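# Shelve the desk carton over its matching shelf label

## Task

Take the carton that sits on the desk and place it in the line of cartons on the wall shelf, on top of the empty shelf label bearing that carton's part number, so that the label is covered completely. The carton must stand upright, line up with its neighbours and have its own label turned toward the room. No other carton may be moved or rotated from where it stood. Knocking anything over or leaving the carton leaning counts as failure, and the carton must stay put on its own once the robot lets go.

## Robot and tools

ROBOT. A Hello Robot Stretch 3 with a single arm: a two-wheel base (0.33 m long, 0.34 m wide) that can only drive straight or turn in place, a lift on a mast, and one telescoping arm that reaches out to the robot's RIGHT side. To move the gripper forward or back, drive the base. Turns pivot about a point midway between the wheels, 0.05 m behind the front edge; with the arm in and the wrist folded, the swept circle has radius 0.28 m, and an unfolded level wrist reaches past it. Each finger pad can squeeze with only about 25 N in this task, so a heavy carton may slip.

FRAMES. Base frame: origin on the floor between the drive wheels, x ahead, y to the left, z up. hand_pose is reported in this frame at the point where closed fingertips meet. The odometry frame is the base frame as it was at the start; heading is positive to the left, -3.142 to 3.142.

execute_actions takes "actions", a list run in order (an empty list just reports state and images). Each action may have "robot", "steps" (1 to 450 control steps at 30 per second, default 1) and "until". {"steps": n} alone just waits. "robot" is one command, a list of up to 8 commands run one after another (a queue, which may include {"pause_s": s}, s at most 15), or {"stop": true}, which brakes everything and clears the queue.
- base: exactly one key. translate_m is a relative distance in metres from where the base is when that command begins, forward positive, magnitude at most 1. rotate_rad is a relative turn in radians from the current heading, counter-clockwise (left) positive, magnitude at most 3.2.
- joints: absolute targets, one number per named joint; unnamed joints keep their previous targets. lift_m 0 to 1.1 (arm height); arm_m 0 to 0.52 (extension); wrist_yaw_rad -1.345 to 4.42 (0 along the arm, positive toward the robot's front, 3.0 folded over the base); wrist_pitch_rad -1.57 to 0.451 (0 level, negative tips fingers down); wrist_roll_rad -2.911 to 2.911 (0 fingers side by side, level); gripper_m -0.089 to 0.179 (larger is wider; the true fingertip gap is about 0.007 smaller when almost shut, 0.025 smaller when fully open, zero under 0.007); head_pan_rad -3.953 to 1.73 (0 ahead, positive left, -1.57 looks along the arm); head_tilt_rad -1.53 to 0.419 (negative looks down).
- contact_limits: {"arm_m": e}, e the motor effort in percent (1 to 100) at which that arm motion halts; lower is softer, too low halts instantly. It holds until the next arm_m command.
Base and joint motions in one command start together and keep going across later actions. A new command overrides at once and discards the rest of an older queue. Out-of-range values reject the whole call.
"until" ends an action early: {"robot": {"status": "ended"}} waits until nothing is moving and no queue runs; fields can also be compared, e.g. {"lift_m": [">", 0.3]} or a status ["!=", "moving"]. {"any": {"status": "ended"}} fires when any one motion or the queue finishes.

zoom_image: {"camera": one of head_camera, nav_camera, wrist_camera, "region": [x0, y0, x1, y1]} in pixels of that camera's latest image, top-left origin, no larger than 504 by 504. Useful for reading part numbers on labels.

finished_scene: {"scene": n} closes the current scene permanently and reports success. Let all motion finish first.

RESULTS. base_status shows progress in brackets (distance travelled of goal, from wheel counts). joint_goals, joint_status (moving, done, off_target, contact_stop, time_out, stopped, not_commanded, torque_fault), measured_speeds, and refusals/queue/queue_left appear each time. "done" means within tolerance, not an exact reading. After contact_stop the joint goes slack until commanded again. robot.on_its_own appears when the robot has changed a goal itself, a joint is slack or its servo is off, a motor at rest shows unusual effort, or the base leans 3 degrees or more. Lines starting refused:, dropped: or replaced: explain skipped or overridden commands. lidar_m: 12 ranges in 30-degree sectors counter-clockwise from straight ahead (4th left, 7th behind, 10th right), at 0.17 m height. wrist_depth_mm and head_depth_mm: 7x7 grids of median depth. base_tilt in degrees; motor_effort in percent with peak in brackets. Each call returns one image per camera.

GRIPPING. Close to a gripper_m below the carton's width to hold; open at least 0.02 above the touch value to release. Neither the reading nor "done" proves a grasp; check images and effort.

SPEED AND SAFETY. The base moves fast (0.30 m/s, 1.9 rad/s) only with lift_m under 0.30, arm_m under 0.03 and wrist_yaw_rad above 2.54; otherwise 0.10 m/s and 0.63 rad/s. Fold or unfold the wrist only with lift_m 0.32 to 0.95, pitch -0.4 and roll near 0; with yaw under -0.4 keep pitch at -0.5 or lower. Pushing into something rigid with the gripper above about 0.45 m can tip the robot, and so can a second push after a contact_stop, driving while the gripper is caught, or snagging furniture (backing up is worst). If it leans, reverse the last move in small steps, free the gripper, and lower lift_m to about 0.2 if needed. Avoid dropping or slamming the carton, bumping neighbouring cartons, and long hard pushes that can switch a wrist servo off for 10 s.

Each tool is called after ">>>" by a JSON object that holds its "name" and its "arguments".

## Session

>>> {"name": "execute_actions", "arguments": {"actions": []}}

Scene clock: 0.00 s.
robot.base_odometry: x=+0.000 y=+0.000 heading=+0.000 (m, m, rad; robot's odometry frame)
robot.turned_by_wheels: +0.000 (rad since the last result)
robot.turned_by_imu: +0.000 (rad since the last result)
robot.base_tilt: forward=+0.5 right=+0.3 (deg)
robot.lidar_m: 1.37 1.38 1.63 1.54 1.95 1.90 2.40 2.04 2.51 2.76 2.50 1.53
robot.head_depth_mm: 1400 1422 1440 1464 1472 1492 1516 / 1363 1376 1395 1421 1437 1450 1481 / 1329 1354 1366 1387 1406 1423 1439 / 1305 1322 1342 1351 1372 1386 1402 / 1276 1299 1302 1324 1341 1363 1381 / 1252 1264 1277 1292 1308 1323 1343 / 1224 1242 1254 1267 1280 1295 1309
robot.base_status: not_commanded
robot.joint_positions: lift_m=+0.455 arm_m=+0.001 wrist_yaw_rad=+3.126 wrist_pitch_rad=-0.464 wrist_roll_rad=+0.000 gripper_m=+0.037 head_pan_rad=-0.003 head_tilt_rad=+0.001
robot.joint_goals: lift_m=+0.455 arm_m=+0.001 wrist_yaw_rad=+3.126 wrist_pitch_rad=-0.464 wrist_roll_rad=+0.000 gripper_m=+0.037 head_pan_rad=-0.003 head_tilt_rad=+0.001
robot.joint_status: lift_m=not_commanded arm_m=not_commanded wrist_yaw_rad=not_commanded wrist_pitch_rad=not_commanded wrist_roll_rad=not_commanded gripper_m=not_commanded head_pan_rad=not_commanded head_tilt_rad=not_commanded
robot.measured_speeds: translate_m=+0.000 rotate_rad=+0.000 lift_m=+0.000 arm_m=+0.000 wrist_yaw_rad=+0.000 wrist_pitch_rad=+0.000 wrist_roll_rad=+0.000 head_pan_rad=+0.000 head_tilt_rad=+0.000
robot: refusals=0 queue=idle queue_left=0
robot.motor_effort: left_wheel=+1 right_wheel=+0 lift_m=+24 arm_m=+0 wrist_yaw_rad=-1 wrist_pitch_rad=+5 wrist_roll_rad=+0 gripper_m=+0 head_pan_rad=+0 head_tilt_rad=+2 (%)
robot.hand_pose: x=-0.0179 y=+0.0723 z=+0.4577 quat_wxyz=(+0.168, +0.689, +0.157, +0.687) (m; robot's base frame)
robot.wrist_depth_mm: - - - - - - - / - - - - - - - / - - - - - - - / 949 973 950 944 949 945 916 / 809 783 799 803 802 775 771 / 683 679 691 691 647 659 660 / 610 604 - - 587 584 573
pictures: head_camera (sideways: a quarter turn clockwise sets it upright), nav_camera (sideways: a quarter turn counterclockwise sets it upright), wrist_camera
Images, in order (width x height): head_camera 896x504, nav_camera 672x504, wrist_camera 644x364.

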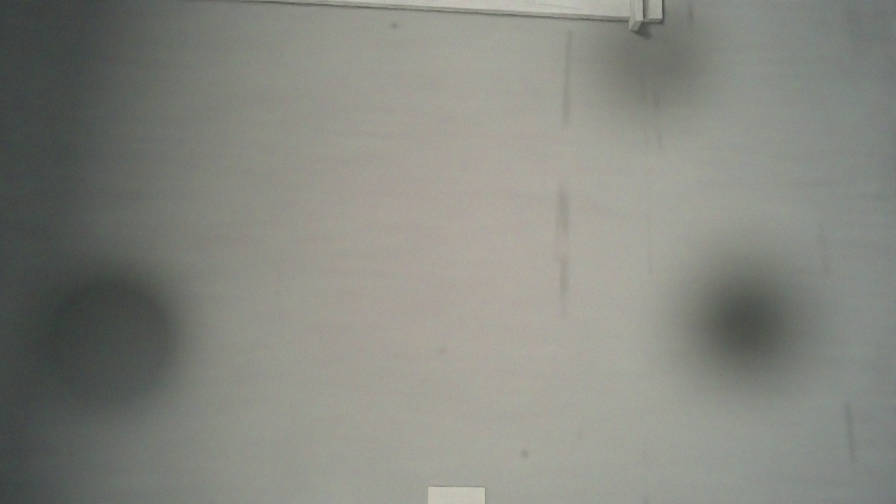

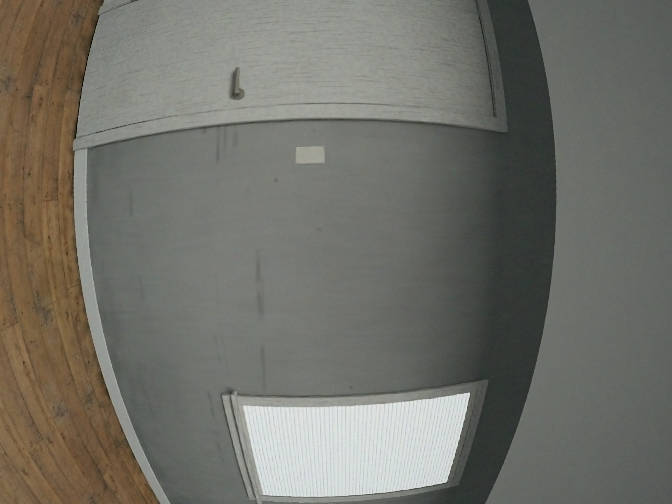

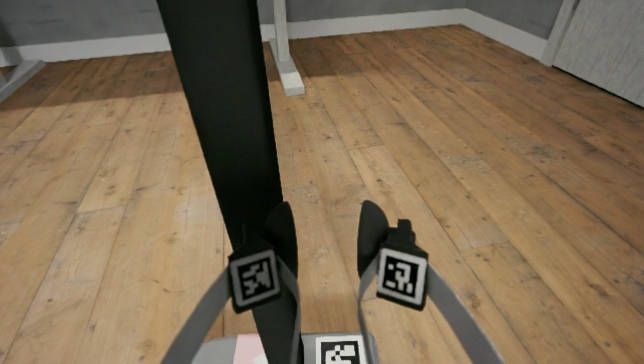

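>>> {"name": "execute_actions", "arguments": {"actions": [{"robot":{"joints":{"head_pan_rad":1.7,"head_tilt_rad":-0.3}},"steps":450,"until":{"robot":{"status":"ended"}}}]}}

>>> {"name": "execute_actions", "arguments": {"actions": [{"robot":{"joints":{"head_pan_rad":-2.6,"head_tilt_rad":-0.2}},"steps":450,"until":{"robot":{"status":"ended"}}}]}}

Scene clock: 4.57 s.
robot.base_odometry: x=+0.000 y=+0.000 heading=+0.000 (m, m, rad; robot's odometry frame)
robot.turned_by_wheels: +0.000 (rad since the last result)
robot.turned_by_imu: +0.000 (rad since the last result)
robot.base_tilt: forward=+0.5 right=+0.2 (deg)
robot.lidar_m: 1.37 1.37 1.63 1.54 1.94 1.88 2.39 2.04 2.52 2.75 2.50 1.54
robot.head_depth_mm: 1747 1876 2008 2145 2257 1825 1443 / 1737 1846 1967 2129 2273 1821 1441 / 1722 1824 1971 2088 2242 1803 1433 / 1716 1808 1943 1706 2198 1803 1423 / 1699 1810 1943 1686 2208 1787 1428 / 1684 1799 1918 1679 2202 1800 1417 / 1679 1789 1907 1354 2183 - -
robot.base_status: not_commanded
robot.joint_positions: lift_m=+0.455 arm_m=+0.001 wrist_yaw_rad=+3.126 wrist_pitch_rad=-0.464 wrist_roll_rad=+0.000 gripper_m=+0.037 head_pan_rad=+1.693 head_tilt_rad=-0.296
robot.joint_goals: lift_m=+0.455 arm_m=+0.001 wrist_yaw_rad=+3.126 wrist_pitch_rad=-0.464 wrist_roll_rad=+0.000 gripper_m=+0.037 head_pan_rad=+1.700 head_tilt_rad=-0.300
robot.joint_status: lift_m=not_commanded arm_m=not_commanded wrist_yaw_rad=not_commanded wrist_pitch_rad=not_commanded wrist_roll_rad=not_commanded gripper_m=not_commanded head_pan_rad=done head_tilt_rad=done
robot.measured_speeds: translate_m=+0.000 rotate_rad=+0.000 lift_m=+0.000 arm_m=+0.000 wrist_yaw_rad=+0.000 wrist_pitch_rad=+0.000 wrist_roll_rad=+0.000 head_pan_rad=+0.000 head_tilt_rad=+0.000
robot: refusals=0 queue=done queue_left=0
robot.motor_effort: left_wheel=+1(1) right_wheel=-1(0) lift_m=+24(25) arm_m=-1(1) wrist_yaw_rad=+0(0) wrist_pitch_rad=+5(5) wrist_roll_rad=+0(1) gripper_m=+0(1) head_pan_rad=+3(42) head_tilt_rad=-2(19) (%)
robot.hand_pose: x=-0.0179 y=+0.0723 z=+0.4577 quat_wxyz=(+0.168, +0.689, +0.157, +0.687) (m; robot's base frame)
robot.wrist_depth_mm: - - - - - - - / - - - - - - - / - - - - - - - / 959 953 959 942 912 892 937 / 800 791 780 781 805 782 763 / 714 675 716 682 645 668 662 / 604 605 - - 585 591 577
pictures: head_camera (sideways: a quarter turn clockwise sets it upright), nav_camera (sideways: a quarter turn counterclockwise sets it upright), wrist_camera
Images, in order (width x height): head_camera 896x504, nav_camera 672x504, wrist_camera 644x364.

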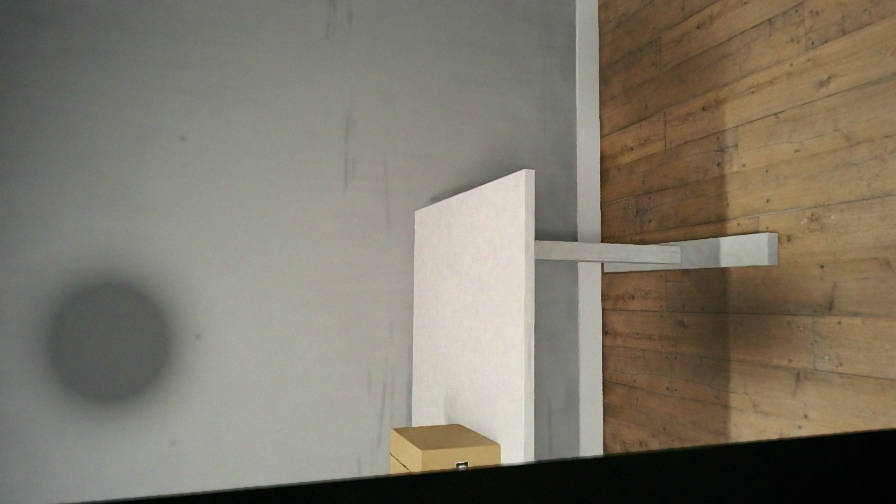

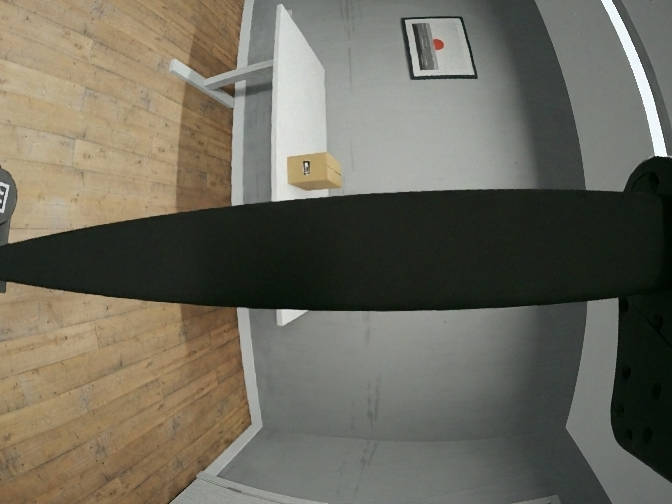

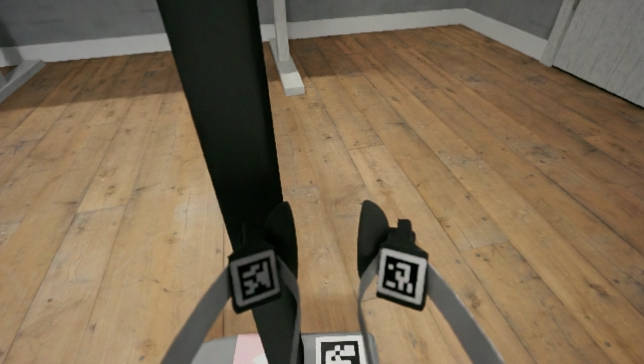

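Scene clock: 6.90 s.
robot.base_odometry: x=+0.000 y=+0.000 heading=+0.000 (m, m, rad; robot's odometry frame)
robot.turned_by_wheels: +0.000 (rad since the last result)
robot.turned_by_imu: +0.000 (rad since the last result)
robot.base_tilt: forward=+0.5 right=+0.3 (deg)
robot.lidar_m: 1.37 1.38 1.63 1.54 1.94 1.89 2.39 2.04 2.52 2.76 2.50 1.54
robot.head_depth_mm: 2001 2085 2193 2284 2408 2051 1563 / 2090 2177 2288 2366 2461 2029 1555 / 2155 2271 2362 2465 2426 2006 1551 / 2245 2375 2487 2551 2394 2000 1539 / 2344 2429 2590 2654 2441 1988 1541 / 2424 2536 2720 2760 2555 1966 1530 / 2537 2672 2819 2962 2657 1975 1518
robot.base_status: not_commanded
robot.joint_positions: lift_m=+0.455 arm_m=+0.001 wrist_yaw_rad=+3.126 wrist_pitch_rad=-0.464 wrist_roll_rad=+0.000 gripper_m=+0.037 head_pan_rad=-2.593 head_tilt_rad=-0.211
robot.joint_goals: lift_m=+0.455 arm_m=+0.001 wrist_yaw_rad=+3.126 wrist_pitch_rad=-0.464 wrist_roll_rad=+0.000 gripper_m=+0.037 head_pan_rad=-2.600 head_tilt_rad=-0.200
robot.joint_status: lift_m=not_commanded arm_m=not_commanded wrist_yaw_rad=not_commanded wrist_pitch_rad=not_commanded wrist_roll_rad=not_commanded gripper_m=not_commanded head_pan_rad=done head_tilt_rad=done
robot.measured_speeds: translate_m=+0.000 rotate_rad=+0.000 lift_m=+0.000 arm_m=+0.000 wrist_yaw_rad=+0.000 wrist_pitch_rad=+0.000 wrist_roll_rad=+0.000 head_pan_rad=+0.000 head_tilt_rad=+0.000
robot: refusals=0 queue=done queue_left=0
robot.motor_effort: left_wheel=+1(1) right_wheel=+0(1) lift_m=+25(25) arm_m=+0(0) wrist_yaw_rad=-1(1) wrist_pitch_rad=+5(5) wrist_roll_rad=+1(0) gripper_m=-1(1) head_pan_rad=-3(42) head_tilt_rad=+4(14) (%)
robot.hand_pose: x=-0.0179 y=+0.0723 z=+0.4577 quat_wxyz=(+0.168, +0.689, +0.157, +0.687) (m; robot's base frame)
robot.wrist_depth_mm: - - - - - - - / - - - - - - - / - - - - - - - / 987 940 949 953 959 924 935 / 822 804 798 791 799 769 776 / 688 692 699 668 657 659 667 / 596 605 - - 591 584 581
pictures: head_camera (sideways: a quarter turn clockwise sets it upright), nav_camera (sideways: a quarter turn counterclockwise sets it upright), wrist_camera
Images, in order (width x height): head_camera 896x504, nav_camera 672x504, wrist_camera 644x364.

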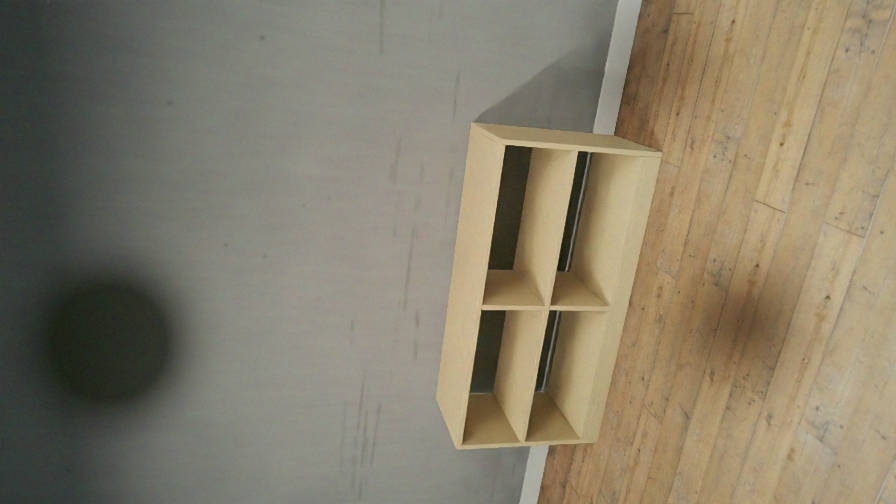

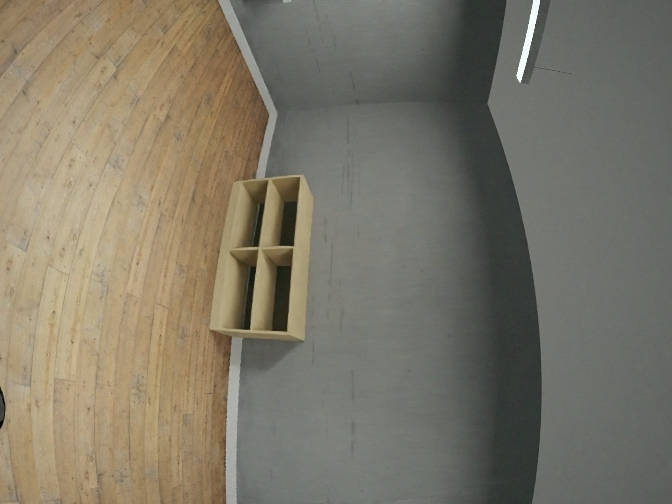

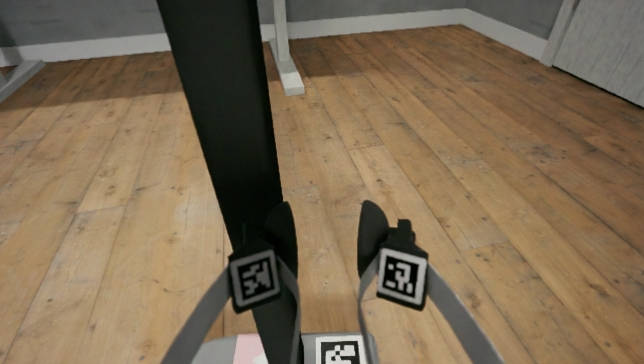

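>>> {"name": "execute_actions", "arguments": {"actions": [{"robot":{"joints":{"head_pan_rad":-1.45,"head_tilt_rad":-0.15,"lift_m":0.27}},"steps":450,"until":{"robot":{"status":"ended"}}}]}}

Scene clock: 10.37 s.
robot.base_odometry: x=+0.000 y=+0.000 heading=+0.000 (m, m, rad; robot's odometry frame)
robot.turned_by_wheels: +0.000 (rad since the last result)
robot.turned_by_imu: +0.000 (rad since the last result)
robot.base_tilt: forward=+0.5 right=+0.2 (deg)
robot.lidar_m: 1.37 1.38 1.63 1.54 1.95 1.88 2.39 2.04 2.52 2.75 2.50 1.55
robot.head_depth_mm: 2517 2600 2725 2865 2940 2190 1644 / 2506 2615 2704 2829 2935 2169 1638 / 2488 2588 2682 2794 2927 2155 1635 / 2446 2564 2678 2714 2897 2164 1627 / 2448 2539 2638 2740 2858 2154 1619 / 2417 2513 2630 2761 2816 2137 1610 / 2409 2483 2614 2713 2790 2107 1599
robot.base_status: not_commanded
robot.joint_positions: lift_m=+0.271 arm_m=+0.001 wrist_yaw_rad=+3.126 wrist_pitch_rad=-0.464 wrist_roll_rad=+0.000 gripper_m=+0.037 head_pan_rad=-1.457 head_tilt_rad=-0.162
robot.joint_goals: lift_m=+0.270 arm_m=+0.001 wrist_yaw_rad=+3.126 wrist_pitch_rad=-0.464 wrist_roll_rad=+0.000 gripper_m=+0.037 head_pan_rad=-1.450 head_tilt_rad=-0.150
robot.joint_status: lift_m=done arm_m=not_commanded wrist_yaw_rad=not_commanded wrist_pitch_rad=not_commanded wrist_roll_rad=not_commanded gripper_m=not_commanded head_pan_rad=done head_tilt_rad=done
robot.measured_speeds: translate_m=+0.000 rotate_rad=+0.000 lift_m=+0.000 arm_m=+0.000 wrist_yaw_rad=+0.000 wrist_pitch_rad=+0.000 wrist_roll_rad=+0.000 head_pan_rad=+0.000 head_tilt_rad=+0.000
robot: refusals=0 queue=done queue_left=0
robot.motor_effort: left_wheel=+1(1) right_wheel=+0(0) lift_m=+11(23) arm_m=+0(0) wrist_yaw_rad=-1(0) wrist_pitch_rad=+5(5) wrist_roll_rad=+1(1) gripper_m=+0(1) head_pan_rad=+3(41) head_tilt_rad=+4(11) (%)
robot.hand_pose: x=-0.0179 y=+0.0723 z=+0.2733 quat_wxyz=(+0.168, +0.689, +0.157, +0.687) (m; robot's base frame)
robot.wrist_depth_mm: - - - - - - - / - - - - - - - / 815 806 - 794 763 798 757 / 655 657 640 651 632 628 626 / 545 536 553 549 542 534 523 / 457 - - - - 449 448 / - - - - 400 396 393
pictures: head_camera (sideways: a quarter turn clockwise sets it upright), nav_camera (sideways: a quarter turn counterclockwise sets it upright), wrist_camera
Images, in order (width x height): head_camera 896x504, nav_camera 672x504, wrist_camera 644x364.

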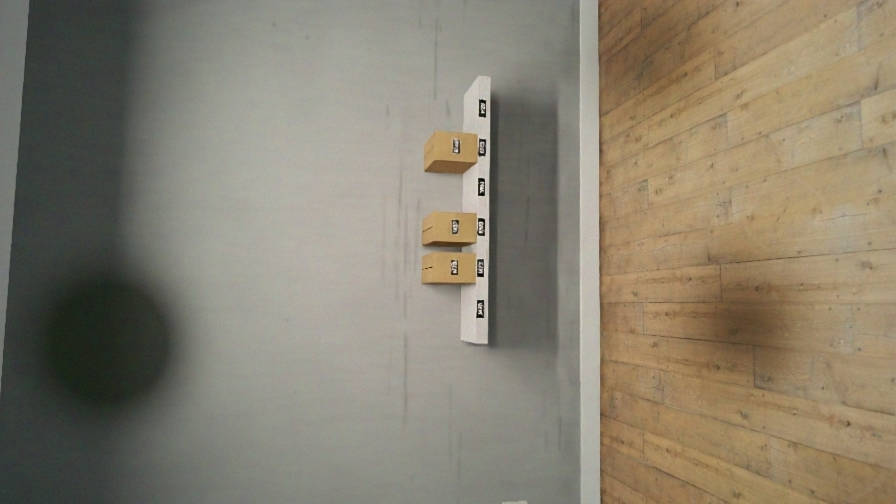

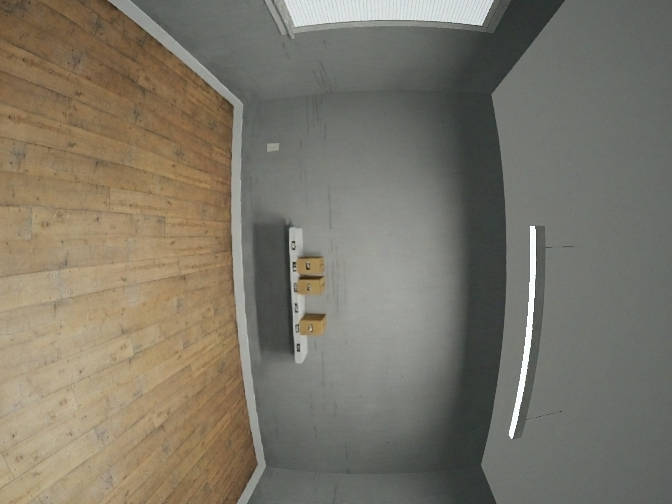

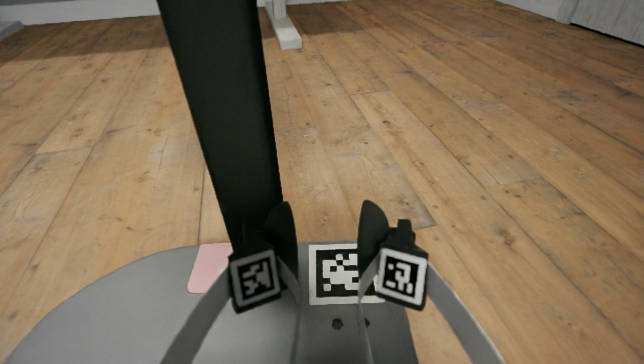

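>>> {"name": "zoom_image", "arguments": {"camera": "head_camera", "region": [400, 70, 520, 350]}}

Region (400, 70, 520, 350) of head_camera's 896x504 image, scaled by 1.800, with more detail than that image has; it fills the left 216 columns of this view, and the rest is white.

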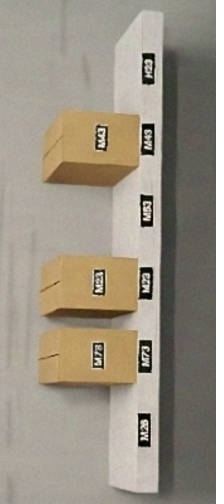

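>>> {"name": "execute_actions", "arguments": {"actions": [{"robot":[{"base":{"rotate_rad":2.295},"joints":{"head_pan_rad":-1.57,"head_tilt_rad":-0.6}},{"base":{"translate_m":0.75}},{"base":{"rotate_rad":1.04}},{"joints":{"lift_m":0.85,"wrist_pitch_rad":-0.4}}],"steps":450,"until":{"robot":{"status":"ended"}}}]}}

Scene clock: 35.87 s.
robot.base_odometry: x=-0.497 y=+0.562 heading=-2.948 (m, m, rad; robot's odometry frame)
robot.turned_by_wheels: +3.335 (rad since the last result)
robot.turned_by_imu: +3.376 (rad since the last result)
robot.base_tilt: forward=+0.6 right=+0.2 (deg)
robot.lidar_m: 2.03 1.92 2.28 3.40 2.52 1.81 1.72 1.78 1.01 1.36 1.15 1.89
robot.head_depth_mm: 1119 1251 1333 971 809 1405 - / 1127 1253 1320 960 804 1446 - / 1122 1259 1303 921 827 1405 - / 1119 1262 893 763 825 1389 - / 1128 1265 1294 911 822 1410 - / 1126 1263 1282 943 816 1388 1195 / 1125 1264 1273 935 813 1382 1181
robot.base_status: done (rotate_rad +1.0399 of +1.0400)
robot.joint_positions: lift_m=+0.849 arm_m=+0.001 wrist_yaw_rad=+3.126 wrist_pitch_rad=-0.421 wrist_roll_rad=+0.000 gripper_m=+0.037 head_pan_rad=-1.563 head_tilt_rad=-0.593
robot.joint_goals: lift_m=+0.850 arm_m=+0.001 wrist_yaw_rad=+3.126 wrist_pitch_rad=-0.400 wrist_roll_rad=+0.000 gripper_m=+0.037 head_pan_rad=-1.570 head_tilt_rad=-0.600
robot.joint_status: lift_m=done arm_m=not_commanded wrist_yaw_rad=not_commanded wrist_pitch_rad=done wrist_roll_rad=not_commanded gripper_m=not_commanded head_pan_rad=done head_tilt_rad=done
robot.measured_speeds: translate_m=+0.000 rotate_rad=+0.000 lift_m=+0.000 arm_m=+0.000 wrist_yaw_rad=+0.000 wrist_pitch_rad=+0.000 wrist_roll_rad=+0.000 head_pan_rad=+0.000 head_tilt_rad=+0.000
robot: refusals=0 queue=done queue_left=0
robot.motor_effort: left_wheel=-1(7) right_wheel=+3(15) lift_m=+37(39) arm_m=-1(1) wrist_yaw_rad=+0(0) wrist_pitch_rad=+7(9) wrist_roll_rad=+0(0) gripper_m=-1(0) head_pan_rad=-3(14) head_tilt_rad=-3(24) (%)
robot.hand_pose: x=-0.0178 y=+0.0780 z=+0.8613 quat_wxyz=(+0.153, +0.692, +0.143, +0.690) (m; robot's base frame)
robot.wrist_depth_mm: - - - - - - - / - - - - - - - / - - - - - - - / - - - - - - - / - - - - - - - / - - - - - - - / - - - - - - -
pictures: head_camera (sideways: a quarter turn clockwise sets it upright), nav_camera (sideways: a quarter turn counterclockwise sets it upright), wrist_camera
Images, in order (width x height): head_camera 896x504, nav_camera 672x504, wrist_camera 644x364.

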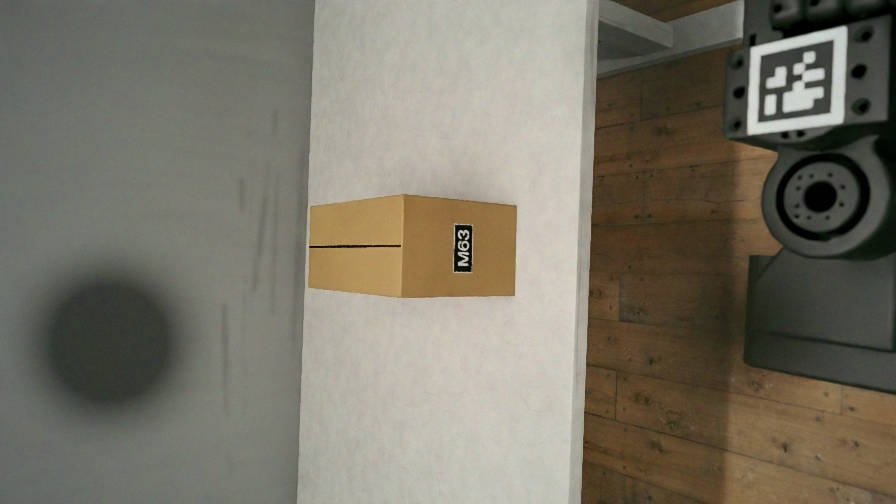

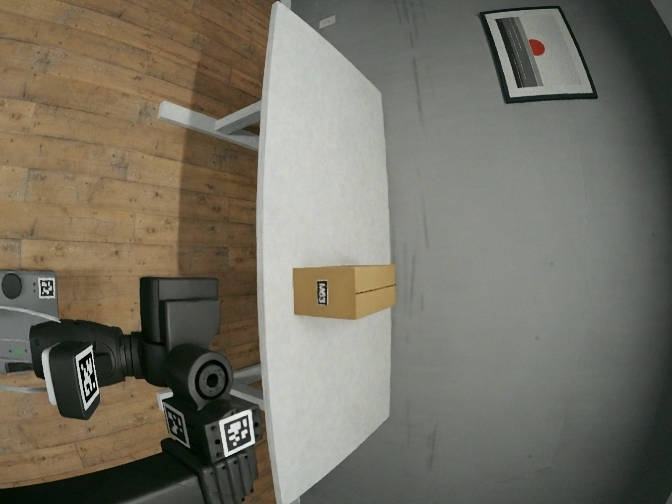

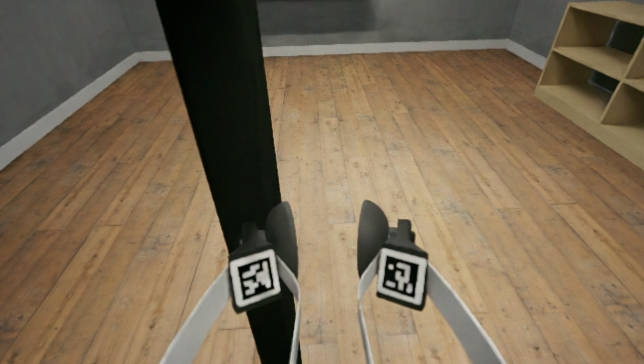

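>>> {"name": "execute_actions", "arguments": {"actions": [{"robot":[{"base":{"translate_m":0.035},"joints":{"wrist_yaw_rad":0.0,"gripper_m":0.179}},{"joints":{"wrist_pitch_rad":0.0,"lift_m":0.75}}],"steps":450,"until":{"robot":{"status":"ended"}}}]}}

Scene clock: 44.70 s.
robot.base_odometry: x=-0.531 y=+0.555 heading=-2.948 (m, m, rad; robot's odometry frame)
robot.turned_by_wheels: +0.000 (rad since the last result)
robot.turned_by_imu: +0.000 (rad since the last result)
robot.base_tilt: forward=+0.5 right=+0.2 (deg)
robot.lidar_m: 1.99 1.88 2.25 3.40 2.57 1.85 1.75 1.81 1.03 1.36 1.12 1.89
robot.head_depth_mm: 1124 1250 1323 967 810 1373 1227 / 1122 1260 1327 957 792 1410 1215 / 1128 1257 1310 796 829 1430 - / 1125 1261 1233 776 824 1434 - / 1132 1257 1288 946 795 1389 1188 / 1127 1262 1275 940 817 1381 1181 / 1132 1267 1271 936 813 1376 1173
robot.base_status: done (translate_m +0.0350 of +0.0350)
robot.joint_positions: lift_m=+0.751 arm_m=+0.001 wrist_yaw_rad=+0.003 wrist_pitch_rad=-0.024 wrist_roll_rad=+0.000 gripper_m=+0.179 head_pan_rad=-1.563 head_tilt_rad=-0.593
robot.joint_goals: lift_m=+0.750 arm_m=+0.001 wrist_yaw_rad=+0.000 wrist_pitch_rad=+0.000 wrist_roll_rad=+0.000 gripper_m=+0.179 head_pan_rad=-1.570 head_tilt_rad=-0.600
robot.joint_status: lift_m=done arm_m=not_commanded wrist_yaw_rad=done wrist_pitch_rad=done wrist_roll_rad=not_commanded gripper_m=done head_pan_rad=done head_tilt_rad=done
robot.measured_speeds: translate_m=+0.000 rotate_rad=+0.000 lift_m=+0.000 arm_m=+0.000 wrist_yaw_rad=+0.000 wrist_pitch_rad=+0.000 wrist_roll_rad=+0.000 head_pan_rad=+0.000 head_tilt_rad=+0.000
robot: refusals=0 queue=done queue_left=0
robot.motor_effort: left_wheel=-1(2) right_wheel=+2(8) lift_m=+10(38) arm_m=-1(1) wrist_yaw_rad=-2(5) wrist_pitch_rad=+8(5) wrist_roll_rad=+0(1) gripper_m=+0(100) head_pan_rad=-3(3) head_tilt_rad=-3(3) (%)
robot.hand_pose: x=-0.0208 y=-0.4017 z=+0.8592 quat_wxyz=(+0.707, +0.010, -0.707, -0.008) (m; robot's base frame)
robot.wrist_depth_mm: - - - - - - - / - - - - - - - / - - - 418 - - - / 930 886 863 429 808 816 918 / 543 555 532 446 506 514 503 / 389 374 375 374 367 365 380 / - - - - - - -
pictures: head_camera (sideways: a quarter turn clockwise sets it upright), nav_camera (sideways: a quarter turn counterclockwise sets it upright), wrist_camera
Images, in order (width x height): head_camera 896x504, nav_camera 672x504, wrist_camera 644x364.

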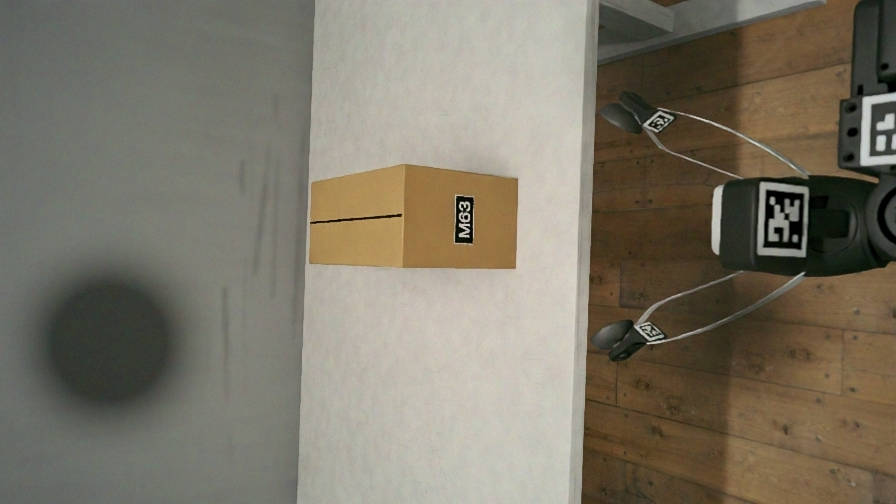

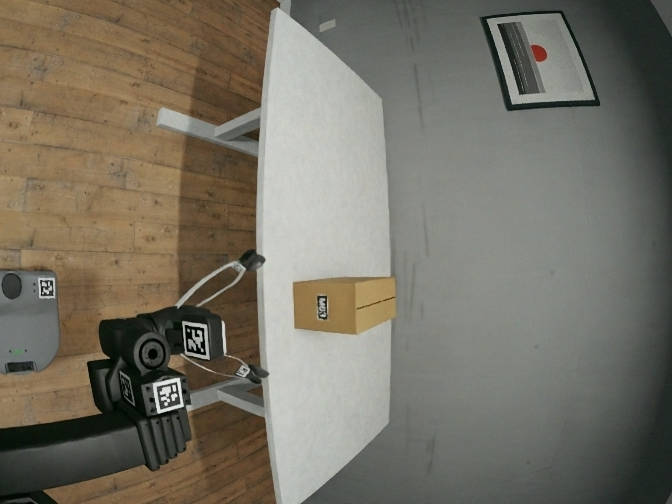

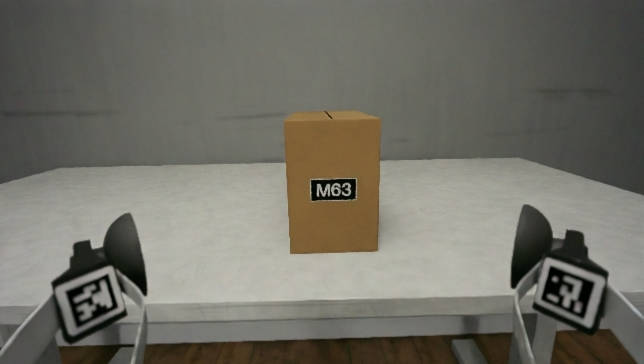

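>>> {"name": "execute_actions", "arguments": {"actions": [{"robot":[{"base":{"translate_m":-0.012},"joints":{"lift_m":0.71,"arm_m":0.24,"wrist_pitch_rad":0.02}}],"steps":450,"until":{"robot":{"status":"ended"}}}]}}

Scene clock: 51.93 s.
robot.base_odometry: x=-0.519 y=+0.557 heading=-2.948 (m, m, rad; robot's odometry frame)
robot.turned_by_wheels: +0.000 (rad since the last result)
robot.turned_by_imu: +0.000 (rad since the last result)
robot.base_tilt: forward=+0.5 right=+0.1 (deg)
robot.lidar_m: 2.00 1.90 2.25 3.40 2.54 1.84 1.74 1.80 1.02 1.36 1.13 1.89
robot.head_depth_mm: 1120 1259 1333 969 809 1375 1225 / 1125 1257 1321 962 803 - 1194 / 1126 1256 1316 796 - 1359 1191 / 1128 1253 1172 771 823 1358 1187 / 1129 1256 1298 948 817 1388 1183 / 1129 1264 1279 941 817 1390 1177 / 1128 1263 1265 935 816 1381 1170
robot.base_status: done (translate_m -0.0120 of -0.0120)
robot.joint_positions: lift_m=+0.711 arm_m=+0.240 wrist_yaw_rad=+0.001 wrist_pitch_rad=-0.003 wrist_roll_rad=+0.000 gripper_m=+0.179 head_pan_rad=-1.563 head_tilt_rad=-0.593
robot.joint_goals: lift_m=+0.710 arm_m=+0.240 wrist_yaw_rad=+0.000 wrist_pitch_rad=+0.020 wrist_roll_rad=+0.000 gripper_m=+0.179 head_pan_rad=-1.570 head_tilt_rad=-0.600
robot.joint_status: lift_m=done arm_m=done wrist_yaw_rad=done wrist_pitch_rad=done wrist_roll_rad=not_commanded gripper_m=done head_pan_rad=done head_tilt_rad=done
robot.measured_speeds: translate_m=+0.000 rotate_rad=+0.000 lift_m=+0.000 arm_m=+0.000 wrist_yaw_rad=+0.000 wrist_pitch_rad=+0.000 wrist_roll_rad=+0.000 head_pan_rad=+0.000 head_tilt_rad=+0.000
robot: refusals=0 queue=done queue_left=0
robot.motor_effort: left_wheel=-1(5) right_wheel=+3(4) lift_m=+11(10) arm_m=+3(3) wrist_yaw_rad=-2(2) wrist_pitch_rad=+8(9) wrist_roll_rad=+1(0) gripper_m=+0(0) head_pan_rad=-2(2) head_tilt_rad=-3(3) (%)
robot.hand_pose: x=-0.0211 y=-0.6409 z=+0.8245 quat_wxyz=(+0.707, +0.002, -0.707, -0.001) (m; robot's base frame)
robot.wrist_depth_mm: 818 833 835 844 846 832 852 / 836 883 846 165 859 867 868 / 890 876 167 167 171 919 905 / 825 779 174 173 177 706 683 / 465 473 181 181 184 427 423 / 342 316 191 189 192 302 318 / 235 247 200 197 202 237 226
pictures: head_camera (sideways: a quarter turn clockwise sets it upright), nav_camera (sideways: a quarter turn counterclockwise sets it upright), wrist_camera
Images, in order (width x height): head_camera 896x504, nav_camera 672x504, wrist_camera 644x364.

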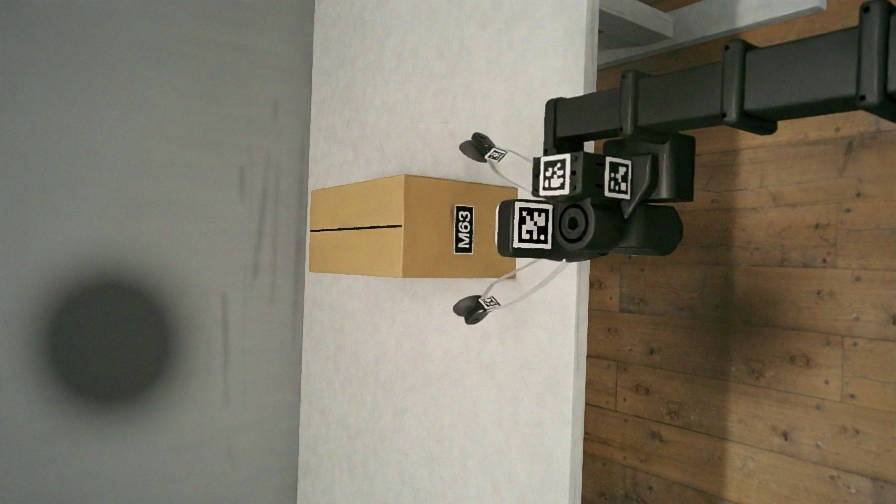

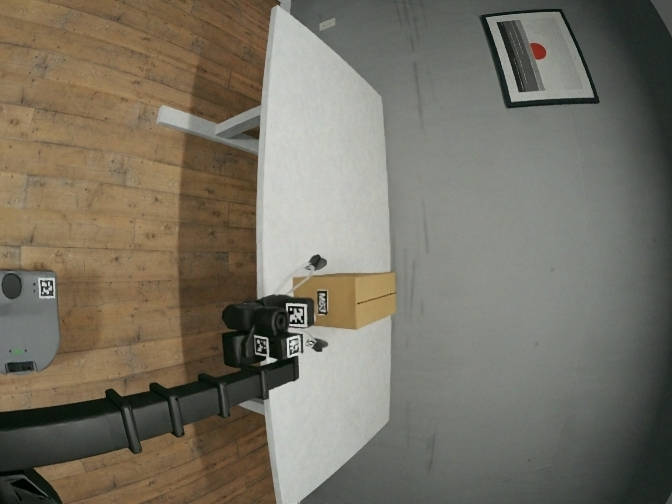

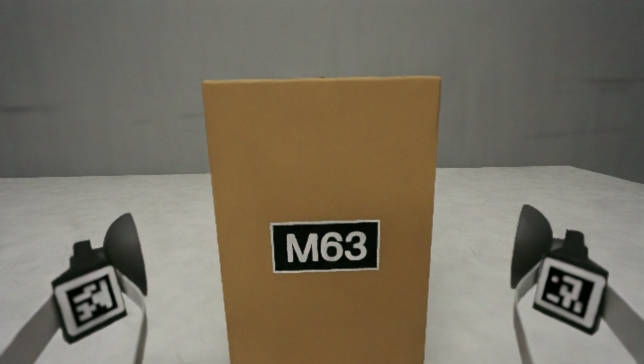

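>>> {"name": "execute_actions", "arguments": {"actions": [{"robot":[{"joints":{"arm_m":0.325}}],"steps":450,"until":{"robot":{"status":"ended"}}}]}}

Scene clock: 55.30 s.
robot.base_odometry: x=-0.519 y=+0.557 heading=-2.948 (m, m, rad; robot's odometry frame)
robot.turned_by_wheels: +0.000 (rad since the last result)
robot.turned_by_imu: +0.000 (rad since the last result)
robot.base_tilt: forward=+0.5 right=+0.3 (deg)
robot.lidar_m: 2.00 1.89 2.26 3.41 2.55 1.84 1.75 1.80 1.02 1.36 1.13 1.89
robot.head_depth_mm: 1121 1252 1330 969 809 1380 1226 / 1125 1252 1322 962 822 - 1205 / 1123 1259 1310 765 1557 1394 1194 / 1121 1256 1169 756 1541 1394 1187 / 1130 1258 1288 948 821 1388 1181 / 1129 1260 1278 944 816 1385 1179 / 1128 1267 1271 934 813 1387 1176
robot.base_status: done (translate_m -0.0120 of -0.0120)
robot.joint_positions: lift_m=+0.711 arm_m=+0.325 wrist_yaw_rad=+0.001 wrist_pitch_rad=-0.003 wrist_roll_rad=+0.000 gripper_m=+0.179 head_pan_rad=-1.563 head_tilt_rad=-0.593
robot.joint_goals: lift_m=+0.710 arm_m=+0.325 wrist_yaw_rad=+0.000 wrist_pitch_rad=+0.020 wrist_roll_rad=+0.000 gripper_m=+0.179 head_pan_rad=-1.570 head_tilt_rad=-0.600
robot.joint_status: lift_m=done arm_m=done wrist_yaw_rad=done wrist_pitch_rad=done wrist_roll_rad=not_commanded gripper_m=done head_pan_rad=done head_tilt_rad=done
robot.measured_speeds: translate_m=+0.000 rotate_rad=+0.000 lift_m=+0.000 arm_m=+0.000 wrist_yaw_rad=+0.000 wrist_pitch_rad=+0.000 wrist_roll_rad=+0.000 head_pan_rad=+0.000 head_tilt_rad=+0.000
robot: refusals=0 queue=done queue_left=0
robot.motor_effort: left_wheel=-1(1) right_wheel=+3(3) lift_m=+10(10) arm_m=+3(1) wrist_yaw_rad=-2(1) wrist_pitch_rad=+8(8) wrist_roll_rad=+0(1) gripper_m=+0(0) head_pan_rad=-3(2) head_tilt_rad=-3(3) (%)
robot.hand_pose: x=-0.0211 y=-0.7259 z=+0.8245 quat_wxyz=(+0.707, +0.002, -0.707, -0.001) (m; robot's base frame)
robot.wrist_depth_mm: 752 735 757 739 735 759 746 / 768 88 88 89 90 91 803 / 790 91 92 92 93 94 835 / 805 95 95 96 97 98 681 / 466 98 99 99 101 101 434 / 342 102 102 103 105 106 315 / 236 225 107 108 109 112 226
pictures: head_camera (sideways: a quarter turn clockwise sets it upright), nav_camera (sideways: a quarter turn counterclockwise sets it upright), wrist_camera
Images, in order (width x height): head_camera 896x504, nav_camera 672x504, wrist_camera 644x364.

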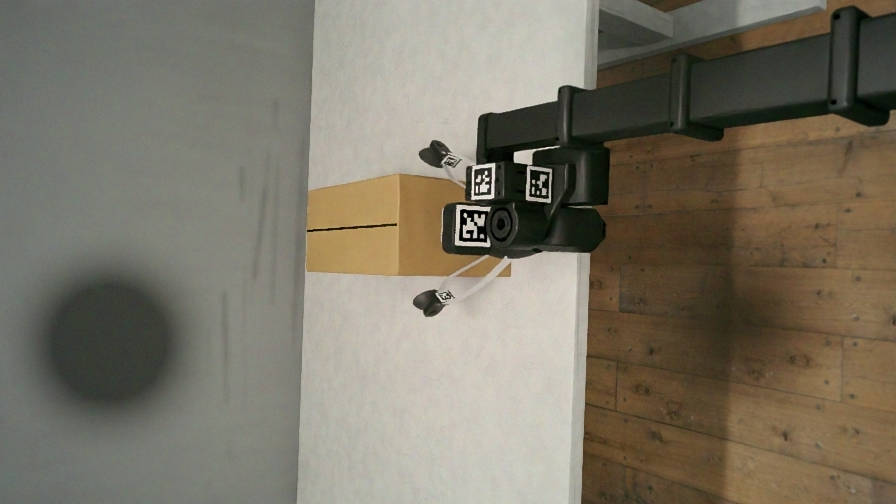

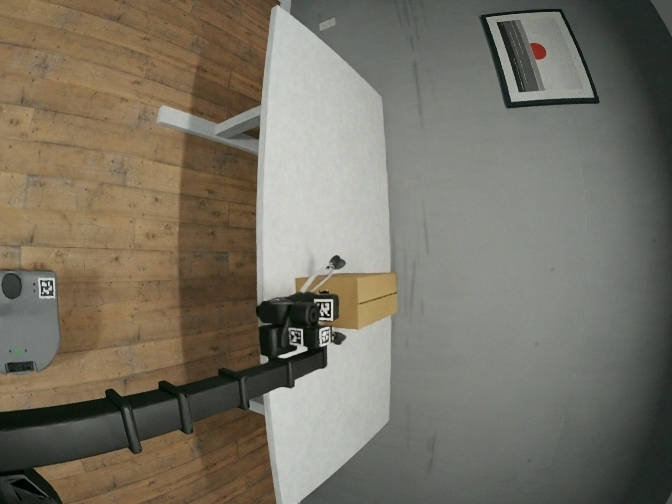

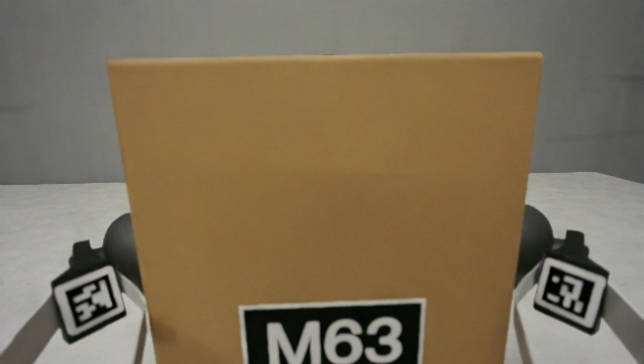

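>>> {"name": "execute_actions", "arguments": {"actions": [{"robot":[{"joints":{"arm_m":0.30}},{"joints":{"lift_m":1.08}},{"joints":{"wrist_pitch_rad":-1.2,"arm_m":0.49,"head_tilt_rad":-0.45}}],"steps":450,"until":{"robot":{"status":"ended"}}}]}}

Scene clock: 71.23 s.
robot.base_odometry: x=-0.519 y=+0.557 heading=-2.948 (m, m, rad; robot's odometry frame)
robot.turned_by_wheels: +0.000 (rad since the last result)
robot.turned_by_imu: +0.000 (rad since the last result)
robot.base_tilt: forward=+0.4 right=+0.2 (deg)
robot.lidar_m: 2.00 1.90 2.26 3.40 2.55 1.84 1.74 1.80 1.03 1.36 1.13 1.89
robot.head_depth_mm: 1103 1266 1344 1213 882 1294 1284 / 1107 1240 1339 1200 877 1425 1279 / 1106 - 1352 1054 813 1412 1277 / 1120 1218 1368 860 798 1416 1275 / 1124 1222 1354 1173 865 1443 1268 / 1117 1223 1351 1168 859 1443 1268 / 1117 1224 1358 1158 857 1429 1261
robot.base_status: done (translate_m -0.0120 of -0.0120)
robot.joint_positions: lift_m=+1.079 arm_m=+0.490 wrist_yaw_rad=+0.001 wrist_pitch_rad=-1.200 wrist_roll_rad=+0.000 gripper_m=+0.179 head_pan_rad=-1.563 head_tilt_rad=-0.458
robot.joint_goals: lift_m=+1.080 arm_m=+0.490 wrist_yaw_rad=+0.000 wrist_pitch_rad=-1.200 wrist_roll_rad=+0.000 gripper_m=+0.179 head_pan_rad=-1.570 head_tilt_rad=-0.450
robot.joint_status: lift_m=done arm_m=done wrist_yaw_rad=done wrist_pitch_rad=done wrist_roll_rad=not_commanded gripper_m=done head_pan_rad=done head_tilt_rad=done
robot.measured_speeds: translate_m=+0.000 rotate_rad=+0.000 lift_m=+0.000 arm_m=+0.000 wrist_yaw_rad=+0.000 wrist_pitch_rad=+0.000 wrist_roll_rad=+0.000 head_pan_rad=+0.000 head_tilt_rad=+0.000
robot: refusals=0 queue=done queue_left=0
robot.motor_effort: left_wheel=-1(1) right_wheel=+3(3) lift_m=+38(39) arm_m=+3(3) wrist_yaw_rad=-2(2) wrist_pitch_rad=+0(9) wrist_roll_rad=+0(0) gripper_m=+0(0) head_pan_rad=-2(3) head_tilt_rad=+3(12) (%)
robot.hand_pose: x=-0.0215 y=-0.7052 z=+0.9704 quat_wxyz=(+0.584, +0.399, -0.583, -0.399) (m; robot's base frame)
robot.wrist_depth_mm: 460 461 460 255 458 460 452 / 452 449 443 253 439 448 441 / 435 432 432 244 439 435 434 / 435 420 429 239 418 418 422 / 423 424 412 235 408 415 413 / 413 410 410 231 409 404 406 / 396 404 399 394 402 394 401
pictures: head_camera (sideways: a quarter turn clockwise sets it upright), nav_camera (sideways: a quarter turn counterclockwise sets it upright), wrist_camera
Images, in order (width x height): head_camera 896x504, nav_camera 672x504, wrist_camera 644x364.

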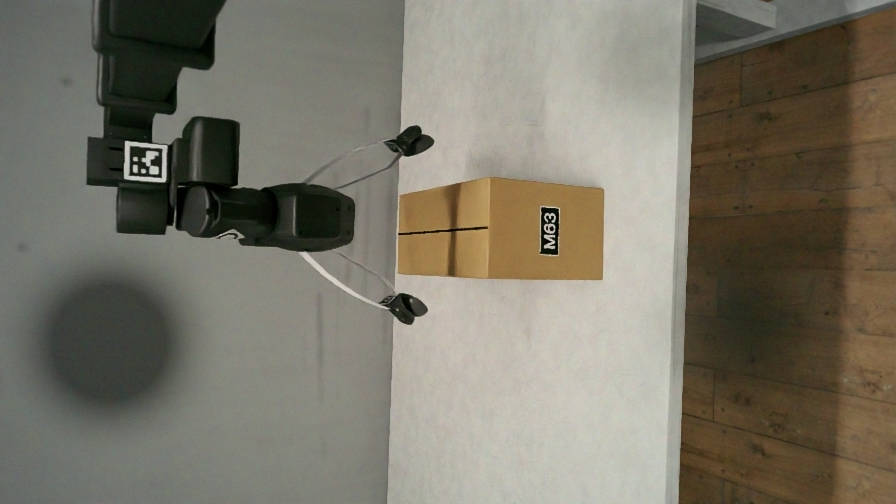

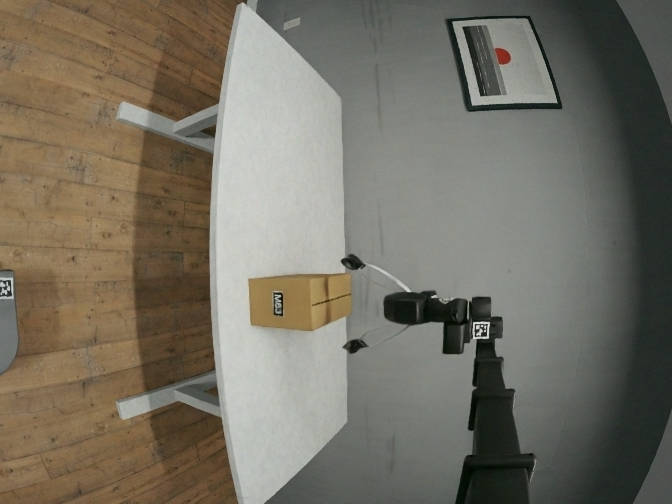

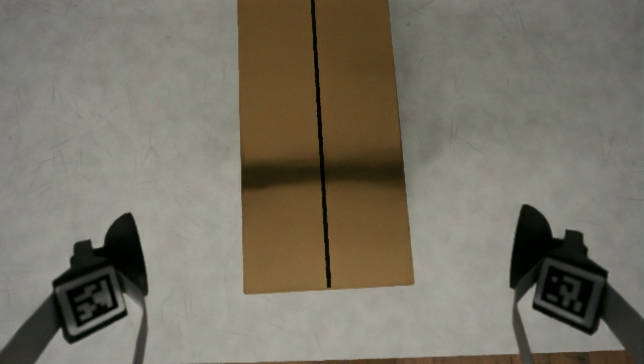

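>>> {"name": "execute_actions", "arguments": {"actions": [{"robot":[{"joints":{"wrist_pitch_rad":-1.0,"arm_m":0.52}},{"joints":{"lift_m":0.955}}],"steps":450,"until":{"robot":{"status":"ended"}}}]}}

Scene clock: 80.93 s.
robot.base_odometry: x=-0.519 y=+0.557 heading=-2.948 (m, m, rad; robot's odometry frame)
robot.turned_by_wheels: +0.000 (rad since the last result)
robot.turned_by_imu: +0.000 (rad since the last result)
robot.base_tilt: forward=+0.5 right=+0.3 (deg)
robot.lidar_m: 2.00 1.90 2.26 3.40 2.54 1.84 1.74 1.80 1.02 1.36 1.13 1.89
robot.head_depth_mm: 1121 1220 1324 - 820 1294 1277 / 1119 1222 - 1145 879 1420 1283 / 1118 1224 - 1031 813 1419 1278 / 1121 1227 1352 813 797 1411 1272 / 1123 1232 1343 1169 865 1439 1277 / 1121 1228 1354 1159 863 1438 1264 / 1122 1225 1360 1157 855 1436 1262
robot.base_status: done (translate_m -0.0120 of -0.0120)
robot.joint_positions: lift_m=+0.956 arm_m=+0.520 wrist_yaw_rad=+0.001 wrist_pitch_rad=-1.012 wrist_roll_rad=+0.000 gripper_m=+0.179 head_pan_rad=-1.563 head_tilt_rad=-0.458
robot.joint_goals: lift_m=+0.955 arm_m=+0.520 wrist_yaw_rad=+0.000 wrist_pitch_rad=-1.000 wrist_roll_rad=+0.000 gripper_m=+0.179 head_pan_rad=-1.570 head_tilt_rad=-0.450
robot.joint_status: lift_m=done arm_m=done wrist_yaw_rad=done wrist_pitch_rad=done wrist_roll_rad=not_commanded gripper_m=done head_pan_rad=done head_tilt_rad=done
robot.measured_speeds: translate_m=+0.000 rotate_rad=+0.000 lift_m=+0.000 arm_m=+0.000 wrist_yaw_rad=+0.000 wrist_pitch_rad=+0.000 wrist_roll_rad=+0.000 head_pan_rad=+0.000 head_tilt_rad=+0.000
robot: refusals=0 queue=done queue_left=0
robot.motor_effort: left_wheel=-1(1) right_wheel=+3(3) lift_m=+10(38) arm_m=+3(2) wrist_yaw_rad=-1(1) wrist_pitch_rad=+4(7) wrist_roll_rad=+1(1) gripper_m=+0(0) head_pan_rad=-3(2) head_tilt_rad=+3(3) (%)
robot.hand_pose: x=-0.0215 y=-0.7801 z=+0.8644 quat_wxyz=(+0.619, +0.343, -0.618, -0.343) (m; robot's base frame)
robot.wrist_depth_mm: 393 397 161 160 161 390 391 / 374 369 151 150 151 366 369 / 352 353 142 141 141 344 342 / 333 329 135 134 134 325 323 / 314 311 128 126 127 305 313 / 302 289 121 121 121 288 295 / 279 280 115 115 115 274 277
pictures: head_camera (sideways: a quarter turn clockwise sets it upright), nav_camera (sideways: a quarter turn counterclockwise sets it upright), wrist_camera
Images, in order (width x height): head_camera 896x504, nav_camera 672x504, wrist_camera 644x364.

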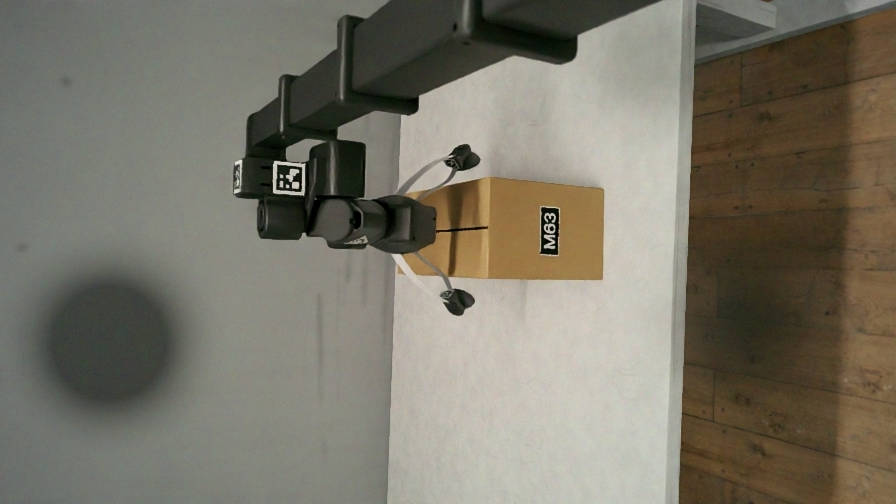

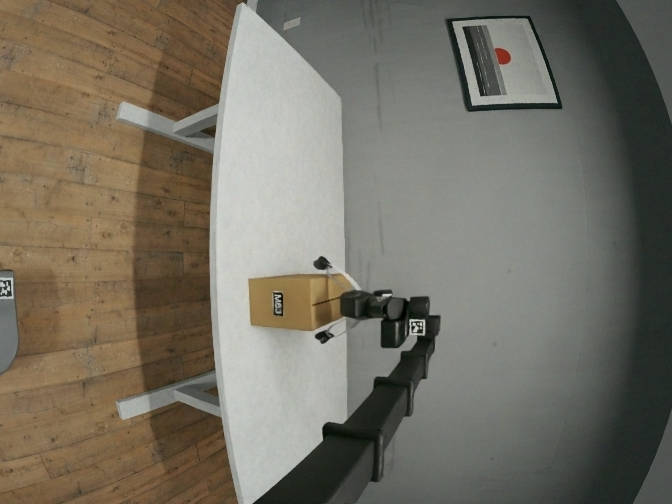

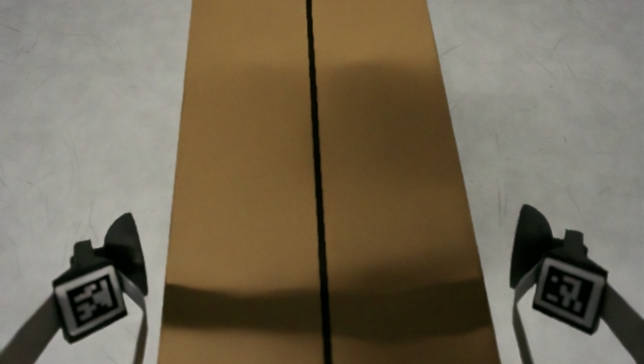

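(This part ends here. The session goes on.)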